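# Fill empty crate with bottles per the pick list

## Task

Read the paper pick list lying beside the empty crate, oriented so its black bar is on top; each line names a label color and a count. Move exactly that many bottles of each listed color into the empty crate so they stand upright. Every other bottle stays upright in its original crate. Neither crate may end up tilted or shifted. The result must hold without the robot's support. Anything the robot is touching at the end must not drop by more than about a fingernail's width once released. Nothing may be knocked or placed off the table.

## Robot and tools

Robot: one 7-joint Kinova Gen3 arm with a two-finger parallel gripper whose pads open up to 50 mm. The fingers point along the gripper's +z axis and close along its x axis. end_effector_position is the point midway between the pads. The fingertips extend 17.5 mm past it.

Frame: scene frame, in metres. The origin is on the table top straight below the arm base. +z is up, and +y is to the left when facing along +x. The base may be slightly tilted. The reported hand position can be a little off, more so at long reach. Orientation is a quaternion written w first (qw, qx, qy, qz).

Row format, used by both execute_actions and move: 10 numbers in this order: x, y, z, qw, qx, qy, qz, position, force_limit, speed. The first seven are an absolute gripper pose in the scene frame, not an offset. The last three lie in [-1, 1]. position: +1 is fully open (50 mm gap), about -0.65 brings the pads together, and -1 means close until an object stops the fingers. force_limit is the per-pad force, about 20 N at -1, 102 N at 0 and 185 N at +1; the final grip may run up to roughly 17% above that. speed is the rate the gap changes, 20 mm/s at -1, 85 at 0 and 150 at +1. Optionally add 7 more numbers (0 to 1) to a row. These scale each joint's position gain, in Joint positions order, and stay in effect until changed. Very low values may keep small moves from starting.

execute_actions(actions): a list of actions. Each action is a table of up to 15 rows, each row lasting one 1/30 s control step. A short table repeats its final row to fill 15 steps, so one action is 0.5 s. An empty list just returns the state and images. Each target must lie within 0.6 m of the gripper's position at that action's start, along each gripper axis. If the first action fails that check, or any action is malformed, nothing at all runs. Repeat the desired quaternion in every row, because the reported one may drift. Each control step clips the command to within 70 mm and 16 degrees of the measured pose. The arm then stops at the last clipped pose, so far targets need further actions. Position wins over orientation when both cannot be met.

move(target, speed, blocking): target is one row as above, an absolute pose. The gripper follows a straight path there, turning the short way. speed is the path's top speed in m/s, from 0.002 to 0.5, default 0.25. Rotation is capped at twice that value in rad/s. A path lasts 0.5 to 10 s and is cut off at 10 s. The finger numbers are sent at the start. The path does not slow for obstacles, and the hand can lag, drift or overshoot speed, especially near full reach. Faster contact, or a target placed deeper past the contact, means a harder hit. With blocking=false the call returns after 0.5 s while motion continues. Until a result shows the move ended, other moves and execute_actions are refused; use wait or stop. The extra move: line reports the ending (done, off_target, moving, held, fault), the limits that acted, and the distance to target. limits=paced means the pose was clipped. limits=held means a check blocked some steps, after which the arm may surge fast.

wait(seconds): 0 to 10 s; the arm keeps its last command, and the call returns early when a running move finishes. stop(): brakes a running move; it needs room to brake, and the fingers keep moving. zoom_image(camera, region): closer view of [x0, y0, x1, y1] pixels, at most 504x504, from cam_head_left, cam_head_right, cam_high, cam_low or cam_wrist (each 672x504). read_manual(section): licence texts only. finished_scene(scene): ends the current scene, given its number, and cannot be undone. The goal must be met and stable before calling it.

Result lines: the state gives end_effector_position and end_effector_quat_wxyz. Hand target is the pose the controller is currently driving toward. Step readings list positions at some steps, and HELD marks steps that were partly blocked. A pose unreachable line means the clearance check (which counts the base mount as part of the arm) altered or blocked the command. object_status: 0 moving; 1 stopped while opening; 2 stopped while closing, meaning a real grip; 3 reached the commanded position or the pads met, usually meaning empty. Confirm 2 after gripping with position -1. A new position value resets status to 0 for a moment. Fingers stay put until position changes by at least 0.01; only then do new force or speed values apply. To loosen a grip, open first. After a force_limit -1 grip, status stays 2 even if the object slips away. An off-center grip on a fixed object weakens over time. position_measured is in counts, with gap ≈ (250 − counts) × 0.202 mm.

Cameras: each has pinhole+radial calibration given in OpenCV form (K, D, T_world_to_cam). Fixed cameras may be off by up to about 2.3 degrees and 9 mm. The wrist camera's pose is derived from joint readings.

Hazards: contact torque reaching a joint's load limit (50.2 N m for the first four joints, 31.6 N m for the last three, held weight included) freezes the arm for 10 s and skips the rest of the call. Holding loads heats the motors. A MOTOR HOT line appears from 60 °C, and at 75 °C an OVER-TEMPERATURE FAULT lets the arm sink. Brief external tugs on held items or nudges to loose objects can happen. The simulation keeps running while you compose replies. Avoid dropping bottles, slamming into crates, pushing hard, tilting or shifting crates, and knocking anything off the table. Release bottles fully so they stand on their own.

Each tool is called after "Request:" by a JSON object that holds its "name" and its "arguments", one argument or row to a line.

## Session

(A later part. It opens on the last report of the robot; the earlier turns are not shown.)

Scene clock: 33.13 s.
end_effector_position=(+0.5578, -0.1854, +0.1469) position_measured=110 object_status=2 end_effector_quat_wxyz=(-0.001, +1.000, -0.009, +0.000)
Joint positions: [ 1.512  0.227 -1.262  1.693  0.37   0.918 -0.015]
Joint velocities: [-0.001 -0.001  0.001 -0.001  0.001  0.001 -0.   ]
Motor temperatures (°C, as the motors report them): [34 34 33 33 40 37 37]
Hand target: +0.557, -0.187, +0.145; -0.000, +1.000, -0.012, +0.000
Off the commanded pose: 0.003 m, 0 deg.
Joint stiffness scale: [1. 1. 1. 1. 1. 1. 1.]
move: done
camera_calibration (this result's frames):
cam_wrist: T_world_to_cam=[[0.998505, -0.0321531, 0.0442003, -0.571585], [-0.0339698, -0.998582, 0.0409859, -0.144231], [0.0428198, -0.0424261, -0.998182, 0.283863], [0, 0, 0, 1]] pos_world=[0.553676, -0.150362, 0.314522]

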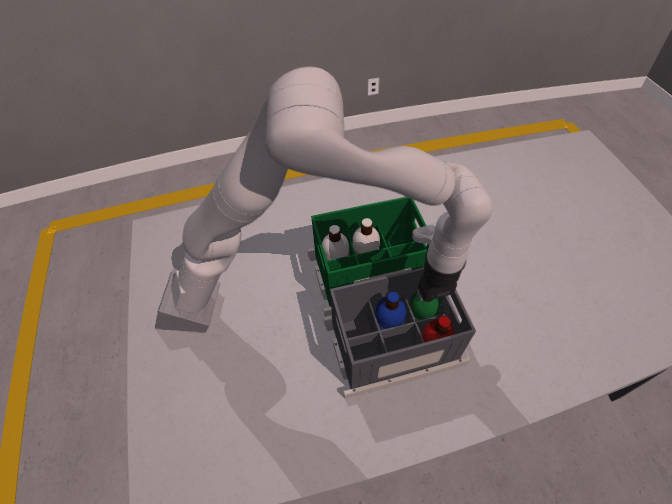

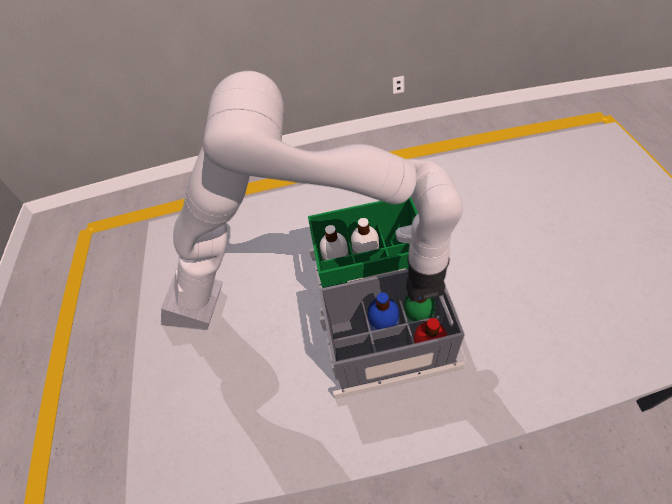

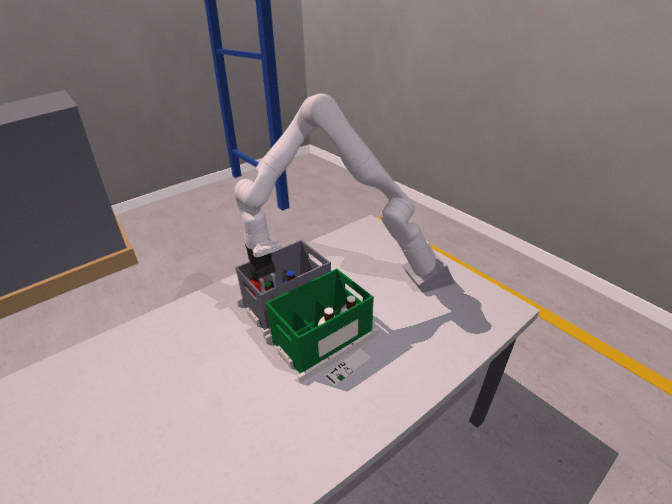

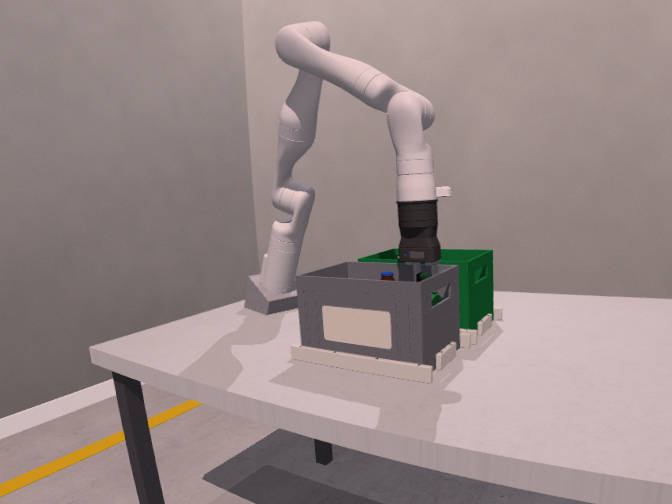

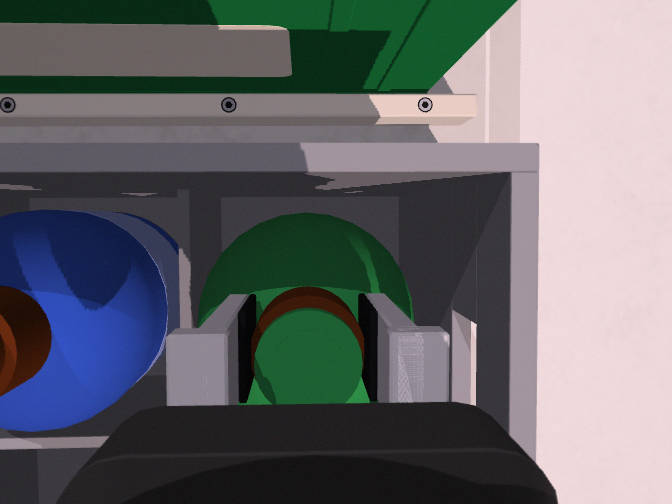

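Request:
{"name": "move", "arguments": {
  "target": [0.5578, -0.186, 0.34, 0, 1, -0.012, 0, -1, 0, 0],
  "speed": 0.15
}}

Request:
{"name": "move", "arguments": {
  "target": [0.565, 0.041, 0.34, 0, 1, -0.012, 0, -1, 0, 0],
  "speed": 0.25
}}

Request:
{"name": "move", "arguments": {
  "target": [0.565, 0.041, 0.149, 0, 1, -0.012, 0, -1, 0, 0],
  "speed": 0.1
}}

Scene clock: 35.13 s.
end_effector_position=(+0.5577, -0.1882, +0.3375) position_measured=110 object_status=2 end_effector_quat_wxyz=(+0.001, +1.000, -0.016, -0.001)
Joint positions: [ 1.82  -0.189 -1.009  1.335 -0.3    1.438  0.568]
Joint velocities: [-0.009 -0.001  0.003 -0.001 -0.001  0.     0.001]
Motor temperatures (°C, as the motors report them): [34 34 33 33 40 37 37]
Hand target: +0.558, -0.186, +0.339; -0.001, +1.000, -0.012, +0.000
Off the commanded pose: 0.003 m, 0 deg.
Joint stiffness scale: [1. 1. 1. 1. 1. 1. 1.]
move: done
camera_calibration (this result's frames):
cam_wrist: T_world_to_cam=[[0.998079, -0.0455668, 0.0419693, -0.581558], [-0.0474026, -0.997913, 0.0438374, -0.148144], [0.0398842, -0.0457427, -0.998157, 0.474956], [0, 0, 0, 1]] pos_world=[0.554476, -0.152609, 0.504983]

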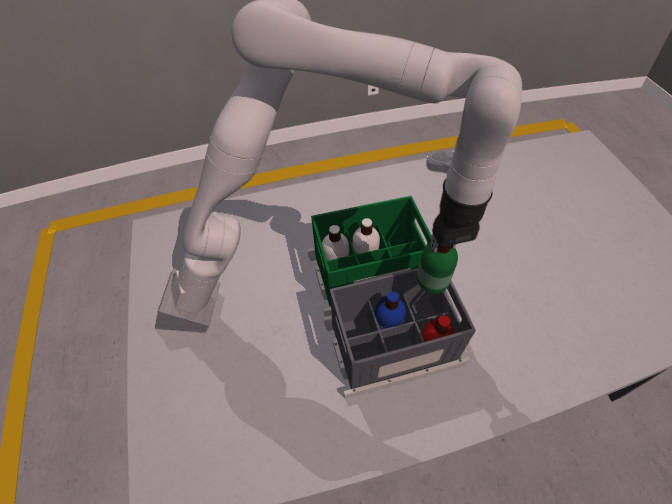

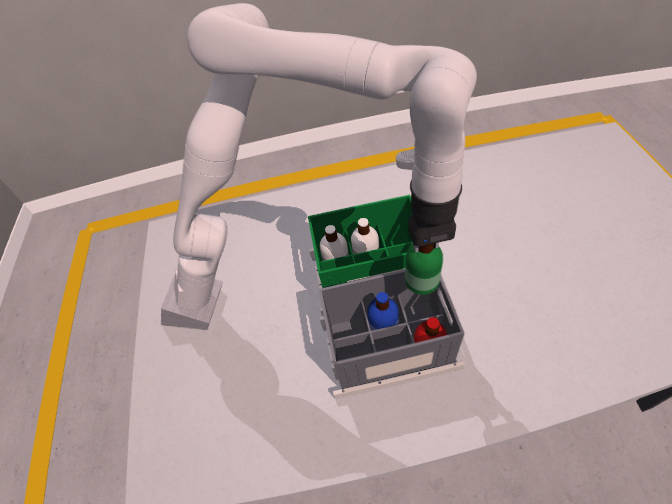

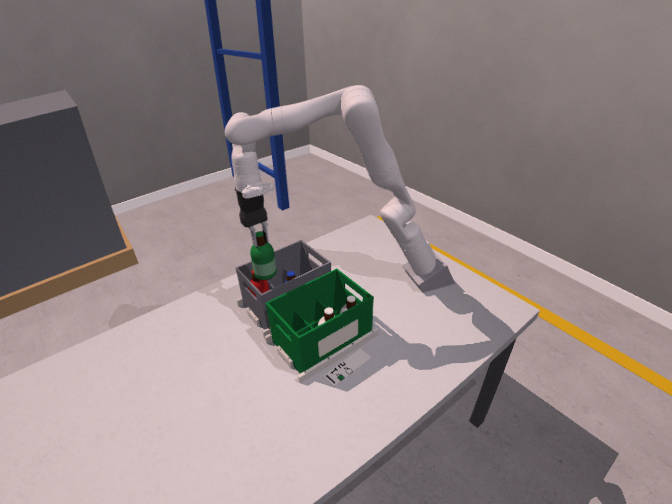

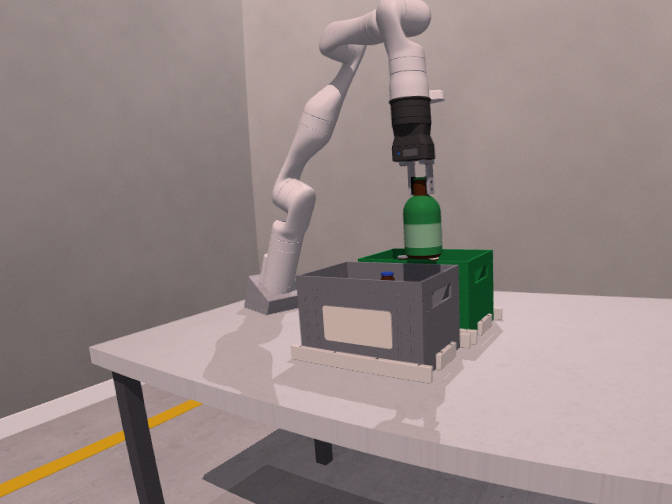

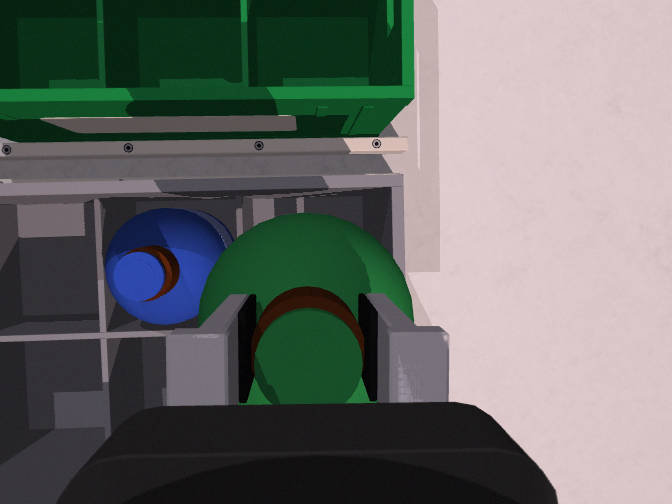

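Scene clock: 36.53 s.
end_effector_position=(+0.5644, +0.0356, +0.3393) position_measured=110 object_status=2 end_effector_quat_wxyz=(+0.003, +1.000, -0.012, +0.000)
Joint positions: [ 1.682 -0.572 -1.033  1.408 -0.536  1.506  0.315]
Joint velocities: [-0.    -0.01  -0.001 -0.    -0.001  0.002 -0.   ]
Motor temperatures (°C, as the motors report them): [34 34 33 33 40 37 37]
Hand target: +0.564, +0.040, +0.340; +0.001, +1.000, -0.012, -0.001
Off the commanded pose: 0.005 m, 0 deg.
Joint stiffness scale: [1. 1. 1. 1. 1. 1. 1.]
move: off_target
camera_calibration (this result's frames):
cam_wrist: T_world_to_cam=[[0.998289, -0.038065, 0.0443772, -0.579314], [-0.0401817, -0.998047, 0.047823, 0.0700282], [0.0424702, -0.0495244, -0.99787, 0.485351], [0, 0, 0, 1]] pos_world=[0.560524, 0.0718765, 0.506676]

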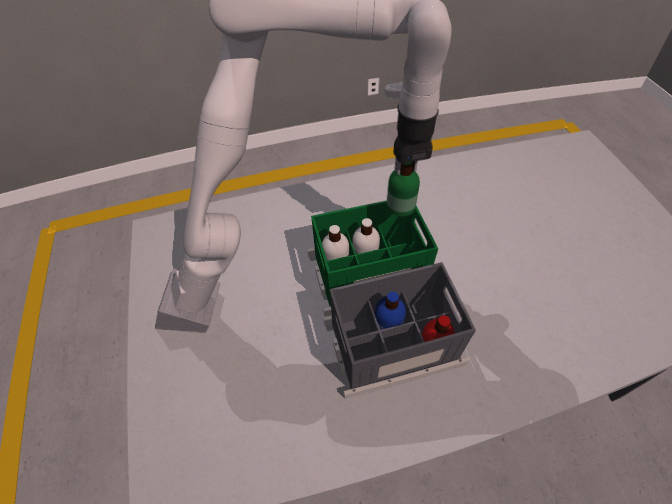

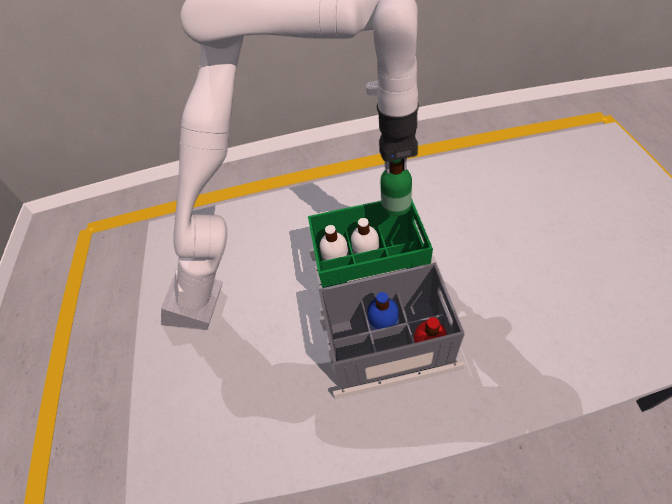

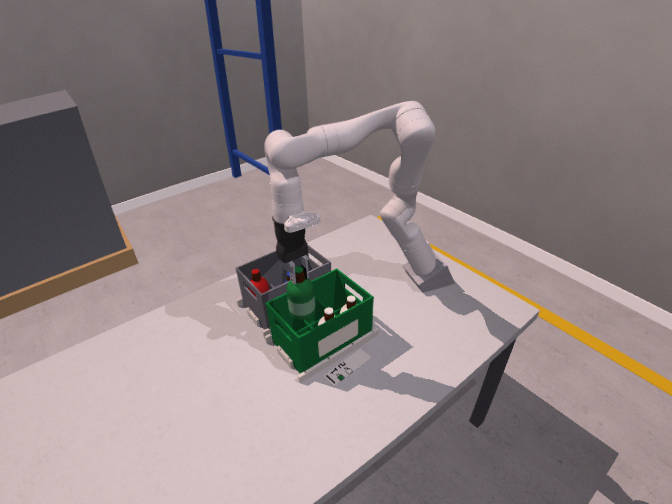

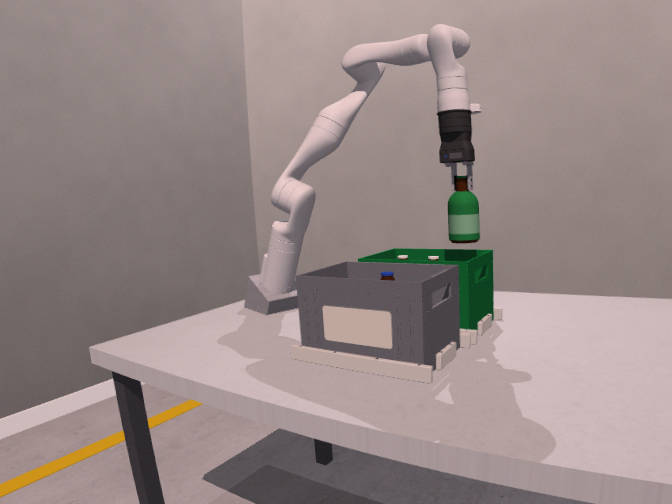

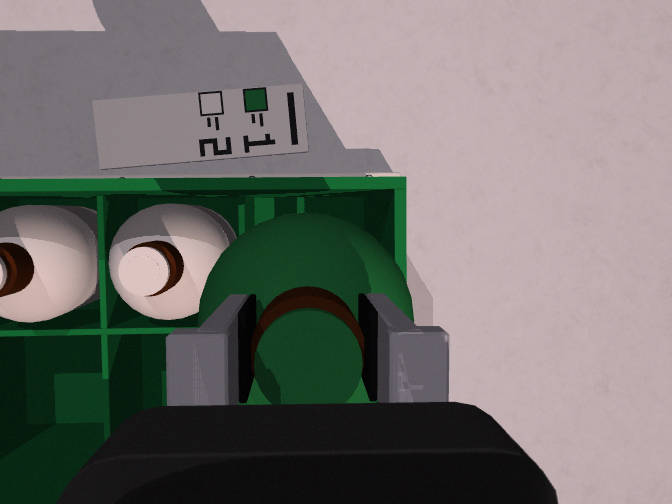

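Scene clock: 38.93 s.
end_effector_position=(+0.5648, +0.0412, +0.1509) position_measured=110 object_status=2 end_effector_quat_wxyz=(+0.001, +1.000, -0.013, -0.000)
Joint positions: [ 1.956 -0.583 -1.504  1.757 -0.621  0.968  0.38 ]
Joint velocities: [ 0.006 -0.    -0.003 -0.     0.    -0.003  0.   ]
Motor temperatures (°C, as the motors report them): [34 34 33 33 40 37 37]
Hand target: +0.564, +0.041, +0.149; +0.000, +1.000, -0.012, -0.000
Off the commanded pose: 0.002 m, 0 deg.
Joint stiffness scale: [1. 1. 1. 1. 1. 1. 1.]
move: done
camera_calibration (this result's frames):
cam_wrist: T_world_to_cam=[[0.99826, -0.0393917, 0.0438859, -0.571046], [-0.0413377, -0.99816, 0.0443542, 0.0858133], [0.042058, -0.0460911, -0.998051, 0.29764], [0, 0, 0, 1]] pos_world=[0.561081, 0.0768795, 0.318315]

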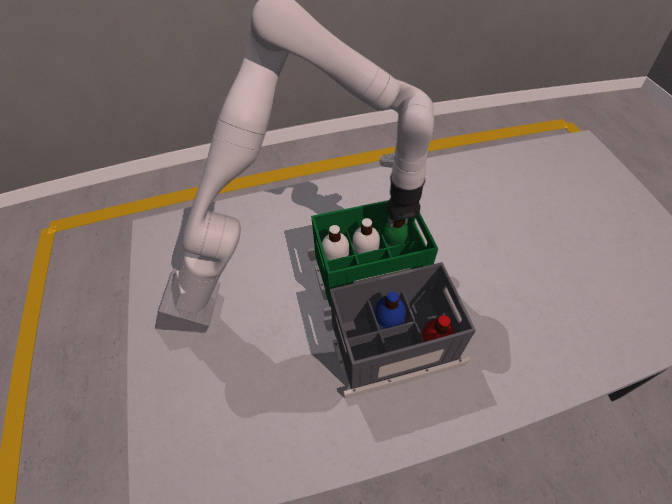

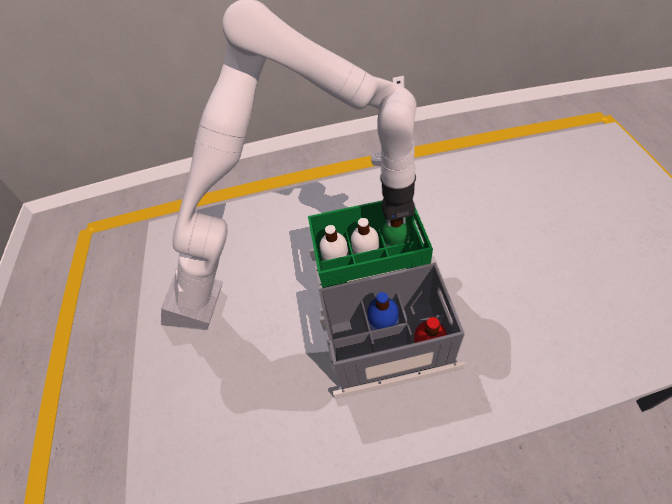

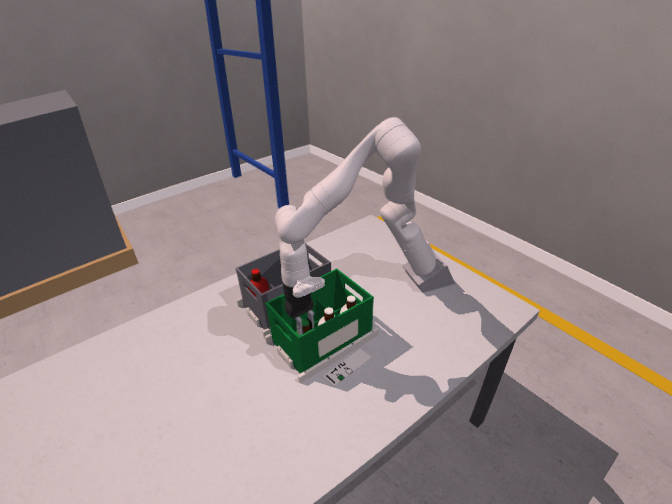

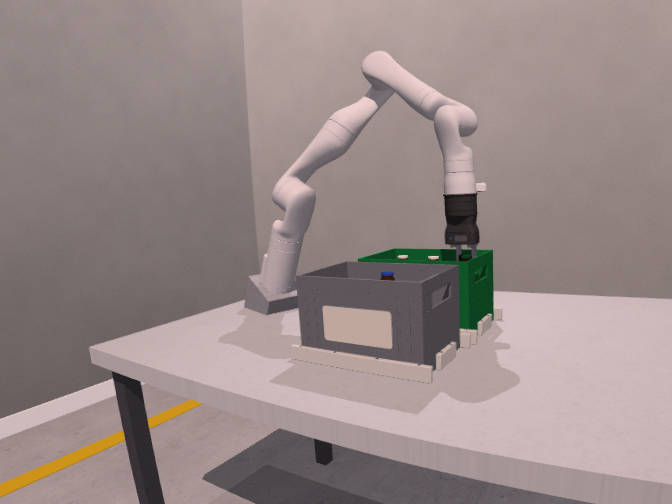

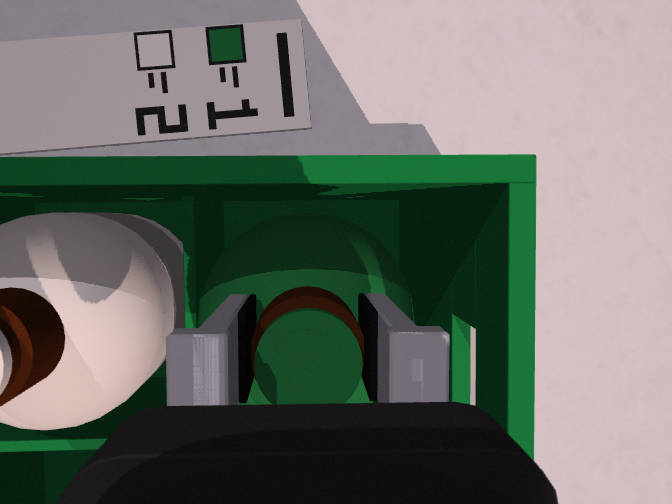

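Request:
{"name": "move", "arguments": {
  "target": [0.565, 0.041, 0.146, 0, 1, -0.012, 0, 1, 0, 0],
  "speed": 0.05
}}

Request:
{"name": "move", "arguments": {
  "target": [0.565, 0.041, 0.27, 0, 1, -0.012, 0, 1, 0, 0],
  "speed": 0.2
}}

Scene clock: 39.80 s.
end_effector_position=(+0.5653, +0.0410, +0.1475) position_measured=3 object_status=3 end_effector_quat_wxyz=(+0.001, +1.000, -0.013, -0.000)
Joint positions: [ 1.966 -0.583 -1.517  1.759 -0.621  0.959  0.38 ]
Joint velocities: [ 0.004  0.001 -0.002 -0.001  0.001 -0.002 -0.001]
Motor temperatures (°C, as the motors report them): [34 34 33 33 40 37 37]
Hand target: +0.565, +0.041, +0.146; +0.000, +1.000, -0.012, -0.000
Off the commanded pose: 0.001 m, 0 deg.
Joint stiffness scale: [1. 1. 1. 1. 1. 1. 1.]
move: done
camera_calibration (this result's frames):
cam_wrist: T_world_to_cam=[[0.998292, -0.0388493, 0.0436279, -0.571376], [-0.0408279, -0.998134, 0.0454158, 0.0853491], [0.0417821, -0.0471195, -0.998015, 0.294414], [0, 0, 0, 1]] pos_world=[0.561583, 0.0768649, 0.314882]

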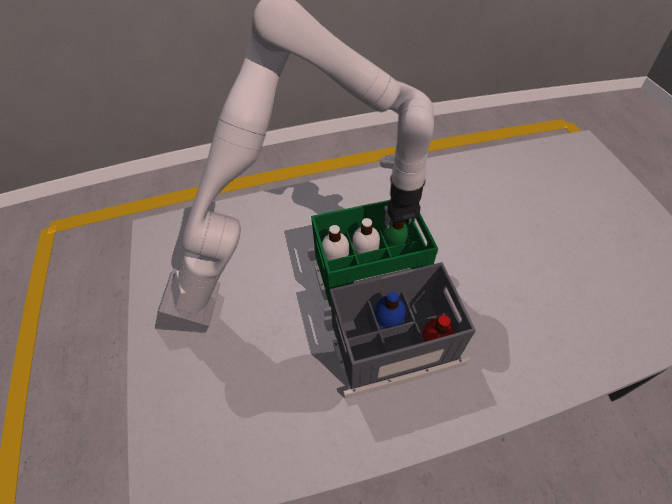

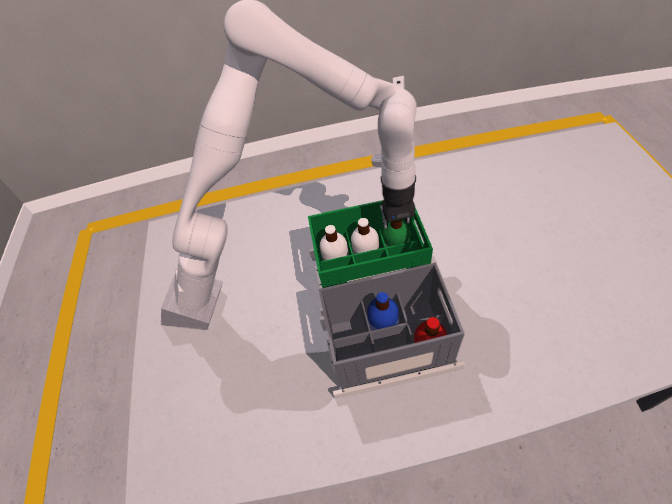

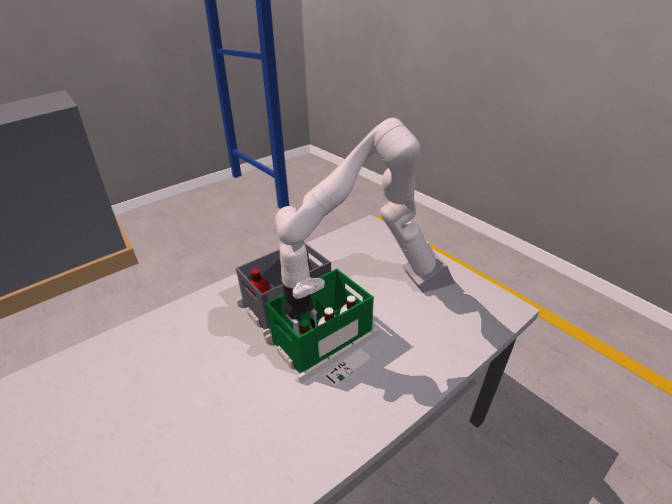

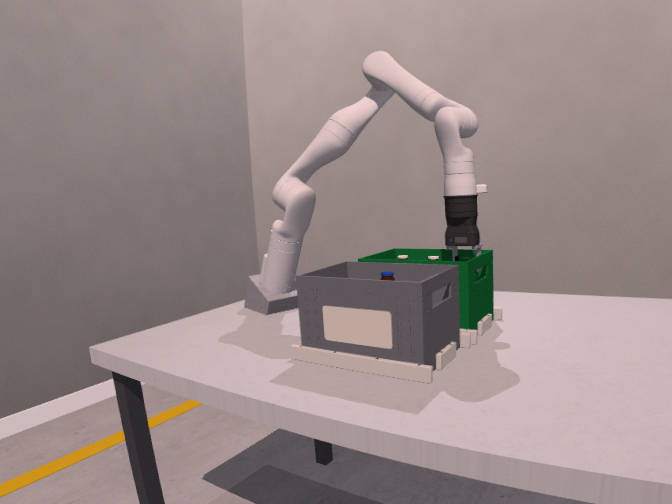

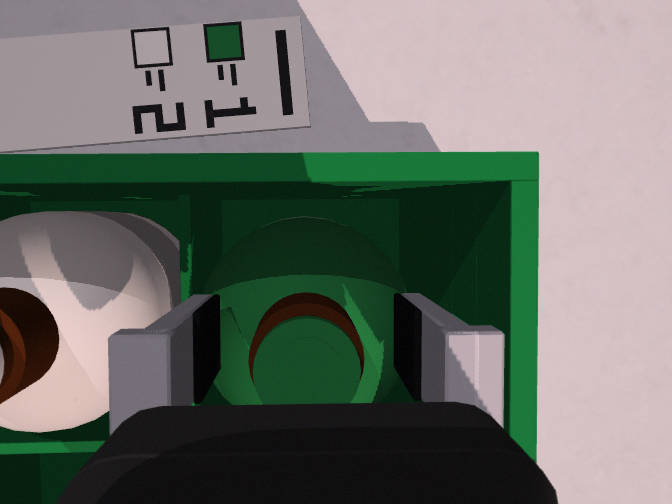

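Scene clock: 40.93 s.
end_effector_position=(+0.5654, +0.0404, +0.2679) position_measured=3 object_status=3 end_effector_quat_wxyz=(-0.001, +1.000, -0.011, -0.000)
Joint positions: [ 1.729 -0.561 -1.191  1.568 -0.533  1.288  0.311]
Joint velocities: [-0.006  0.    -0.    -0.001 -0.     0.001 -0.001]
Motor temperatures (°C, as the motors report them): [34 34 33 33 40 37 37]
Hand target: +0.565, +0.041, +0.270; -0.000, +1.000, -0.012, +0.000
Off the commanded pose: 0.002 m, 0 deg.
Joint stiffness scale: [1. 1. 1. 1. 1. 1. 1.]
move: done
camera_calibration (this result's frames):
cam_wrist: T_world_to_cam=[[0.998414, -0.0356762, 0.0435613, -0.57691], [-0.0374503, -0.998473, 0.0406147, 0.0786731], [0.0420458, -0.0421816, -0.998225, 0.414328], [0, 0, 0, 1]] pos_world=[0.56152, 0.0754481, 0.435528]

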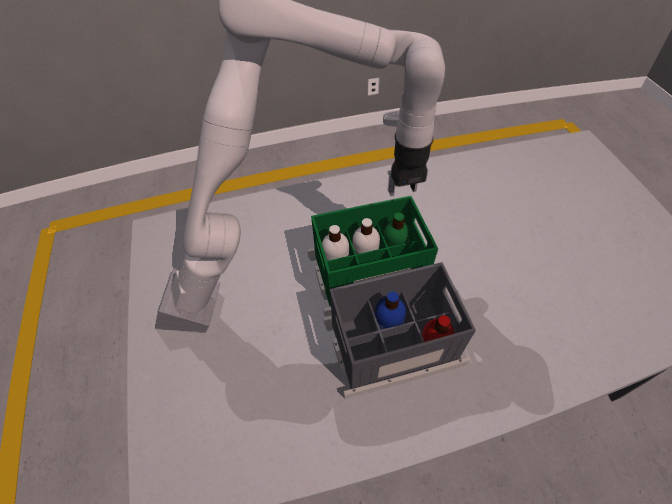

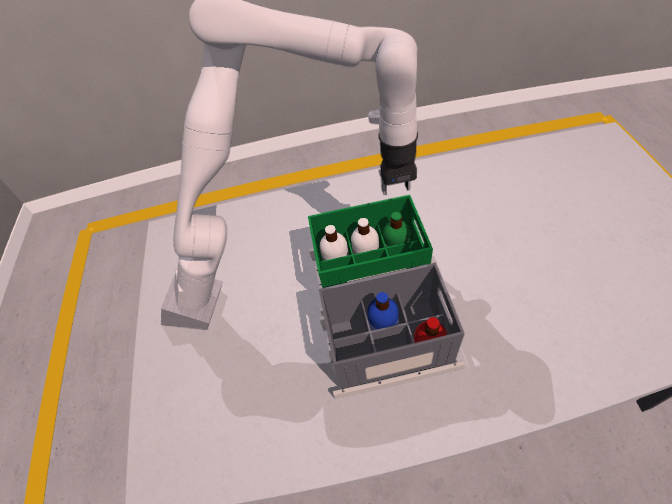

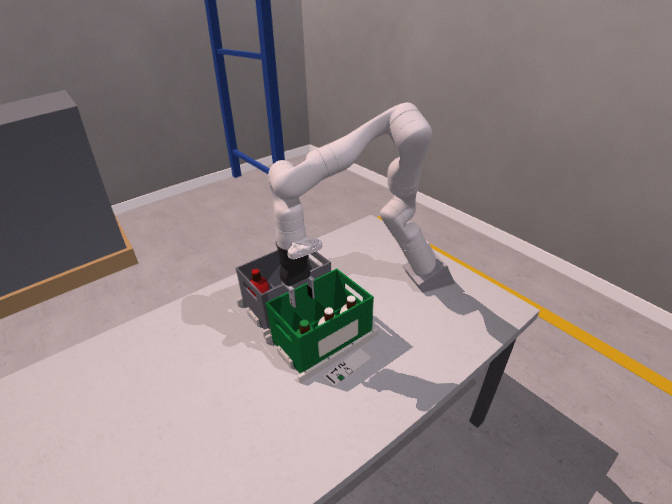

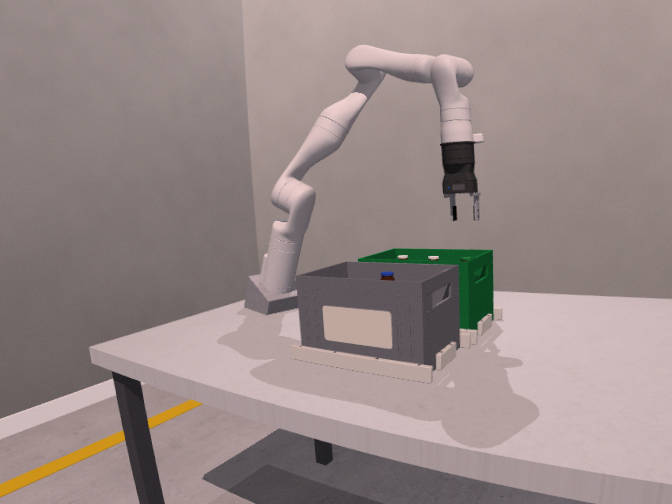

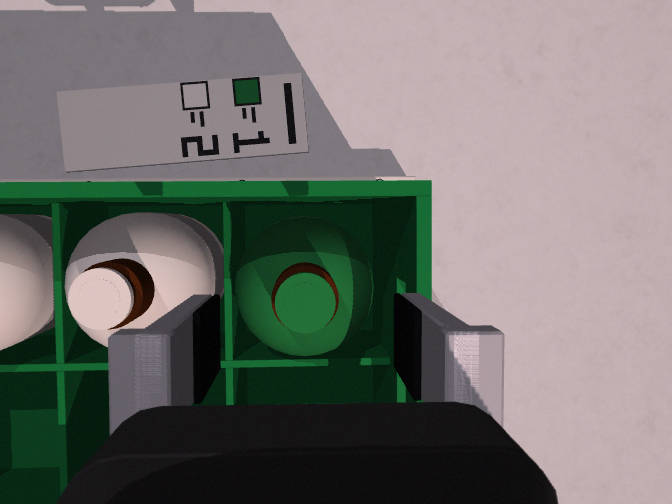

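Request:
{"name": "finished_scene", "arguments": {
  "scene": 1
}}

The scene is finished: the task was done.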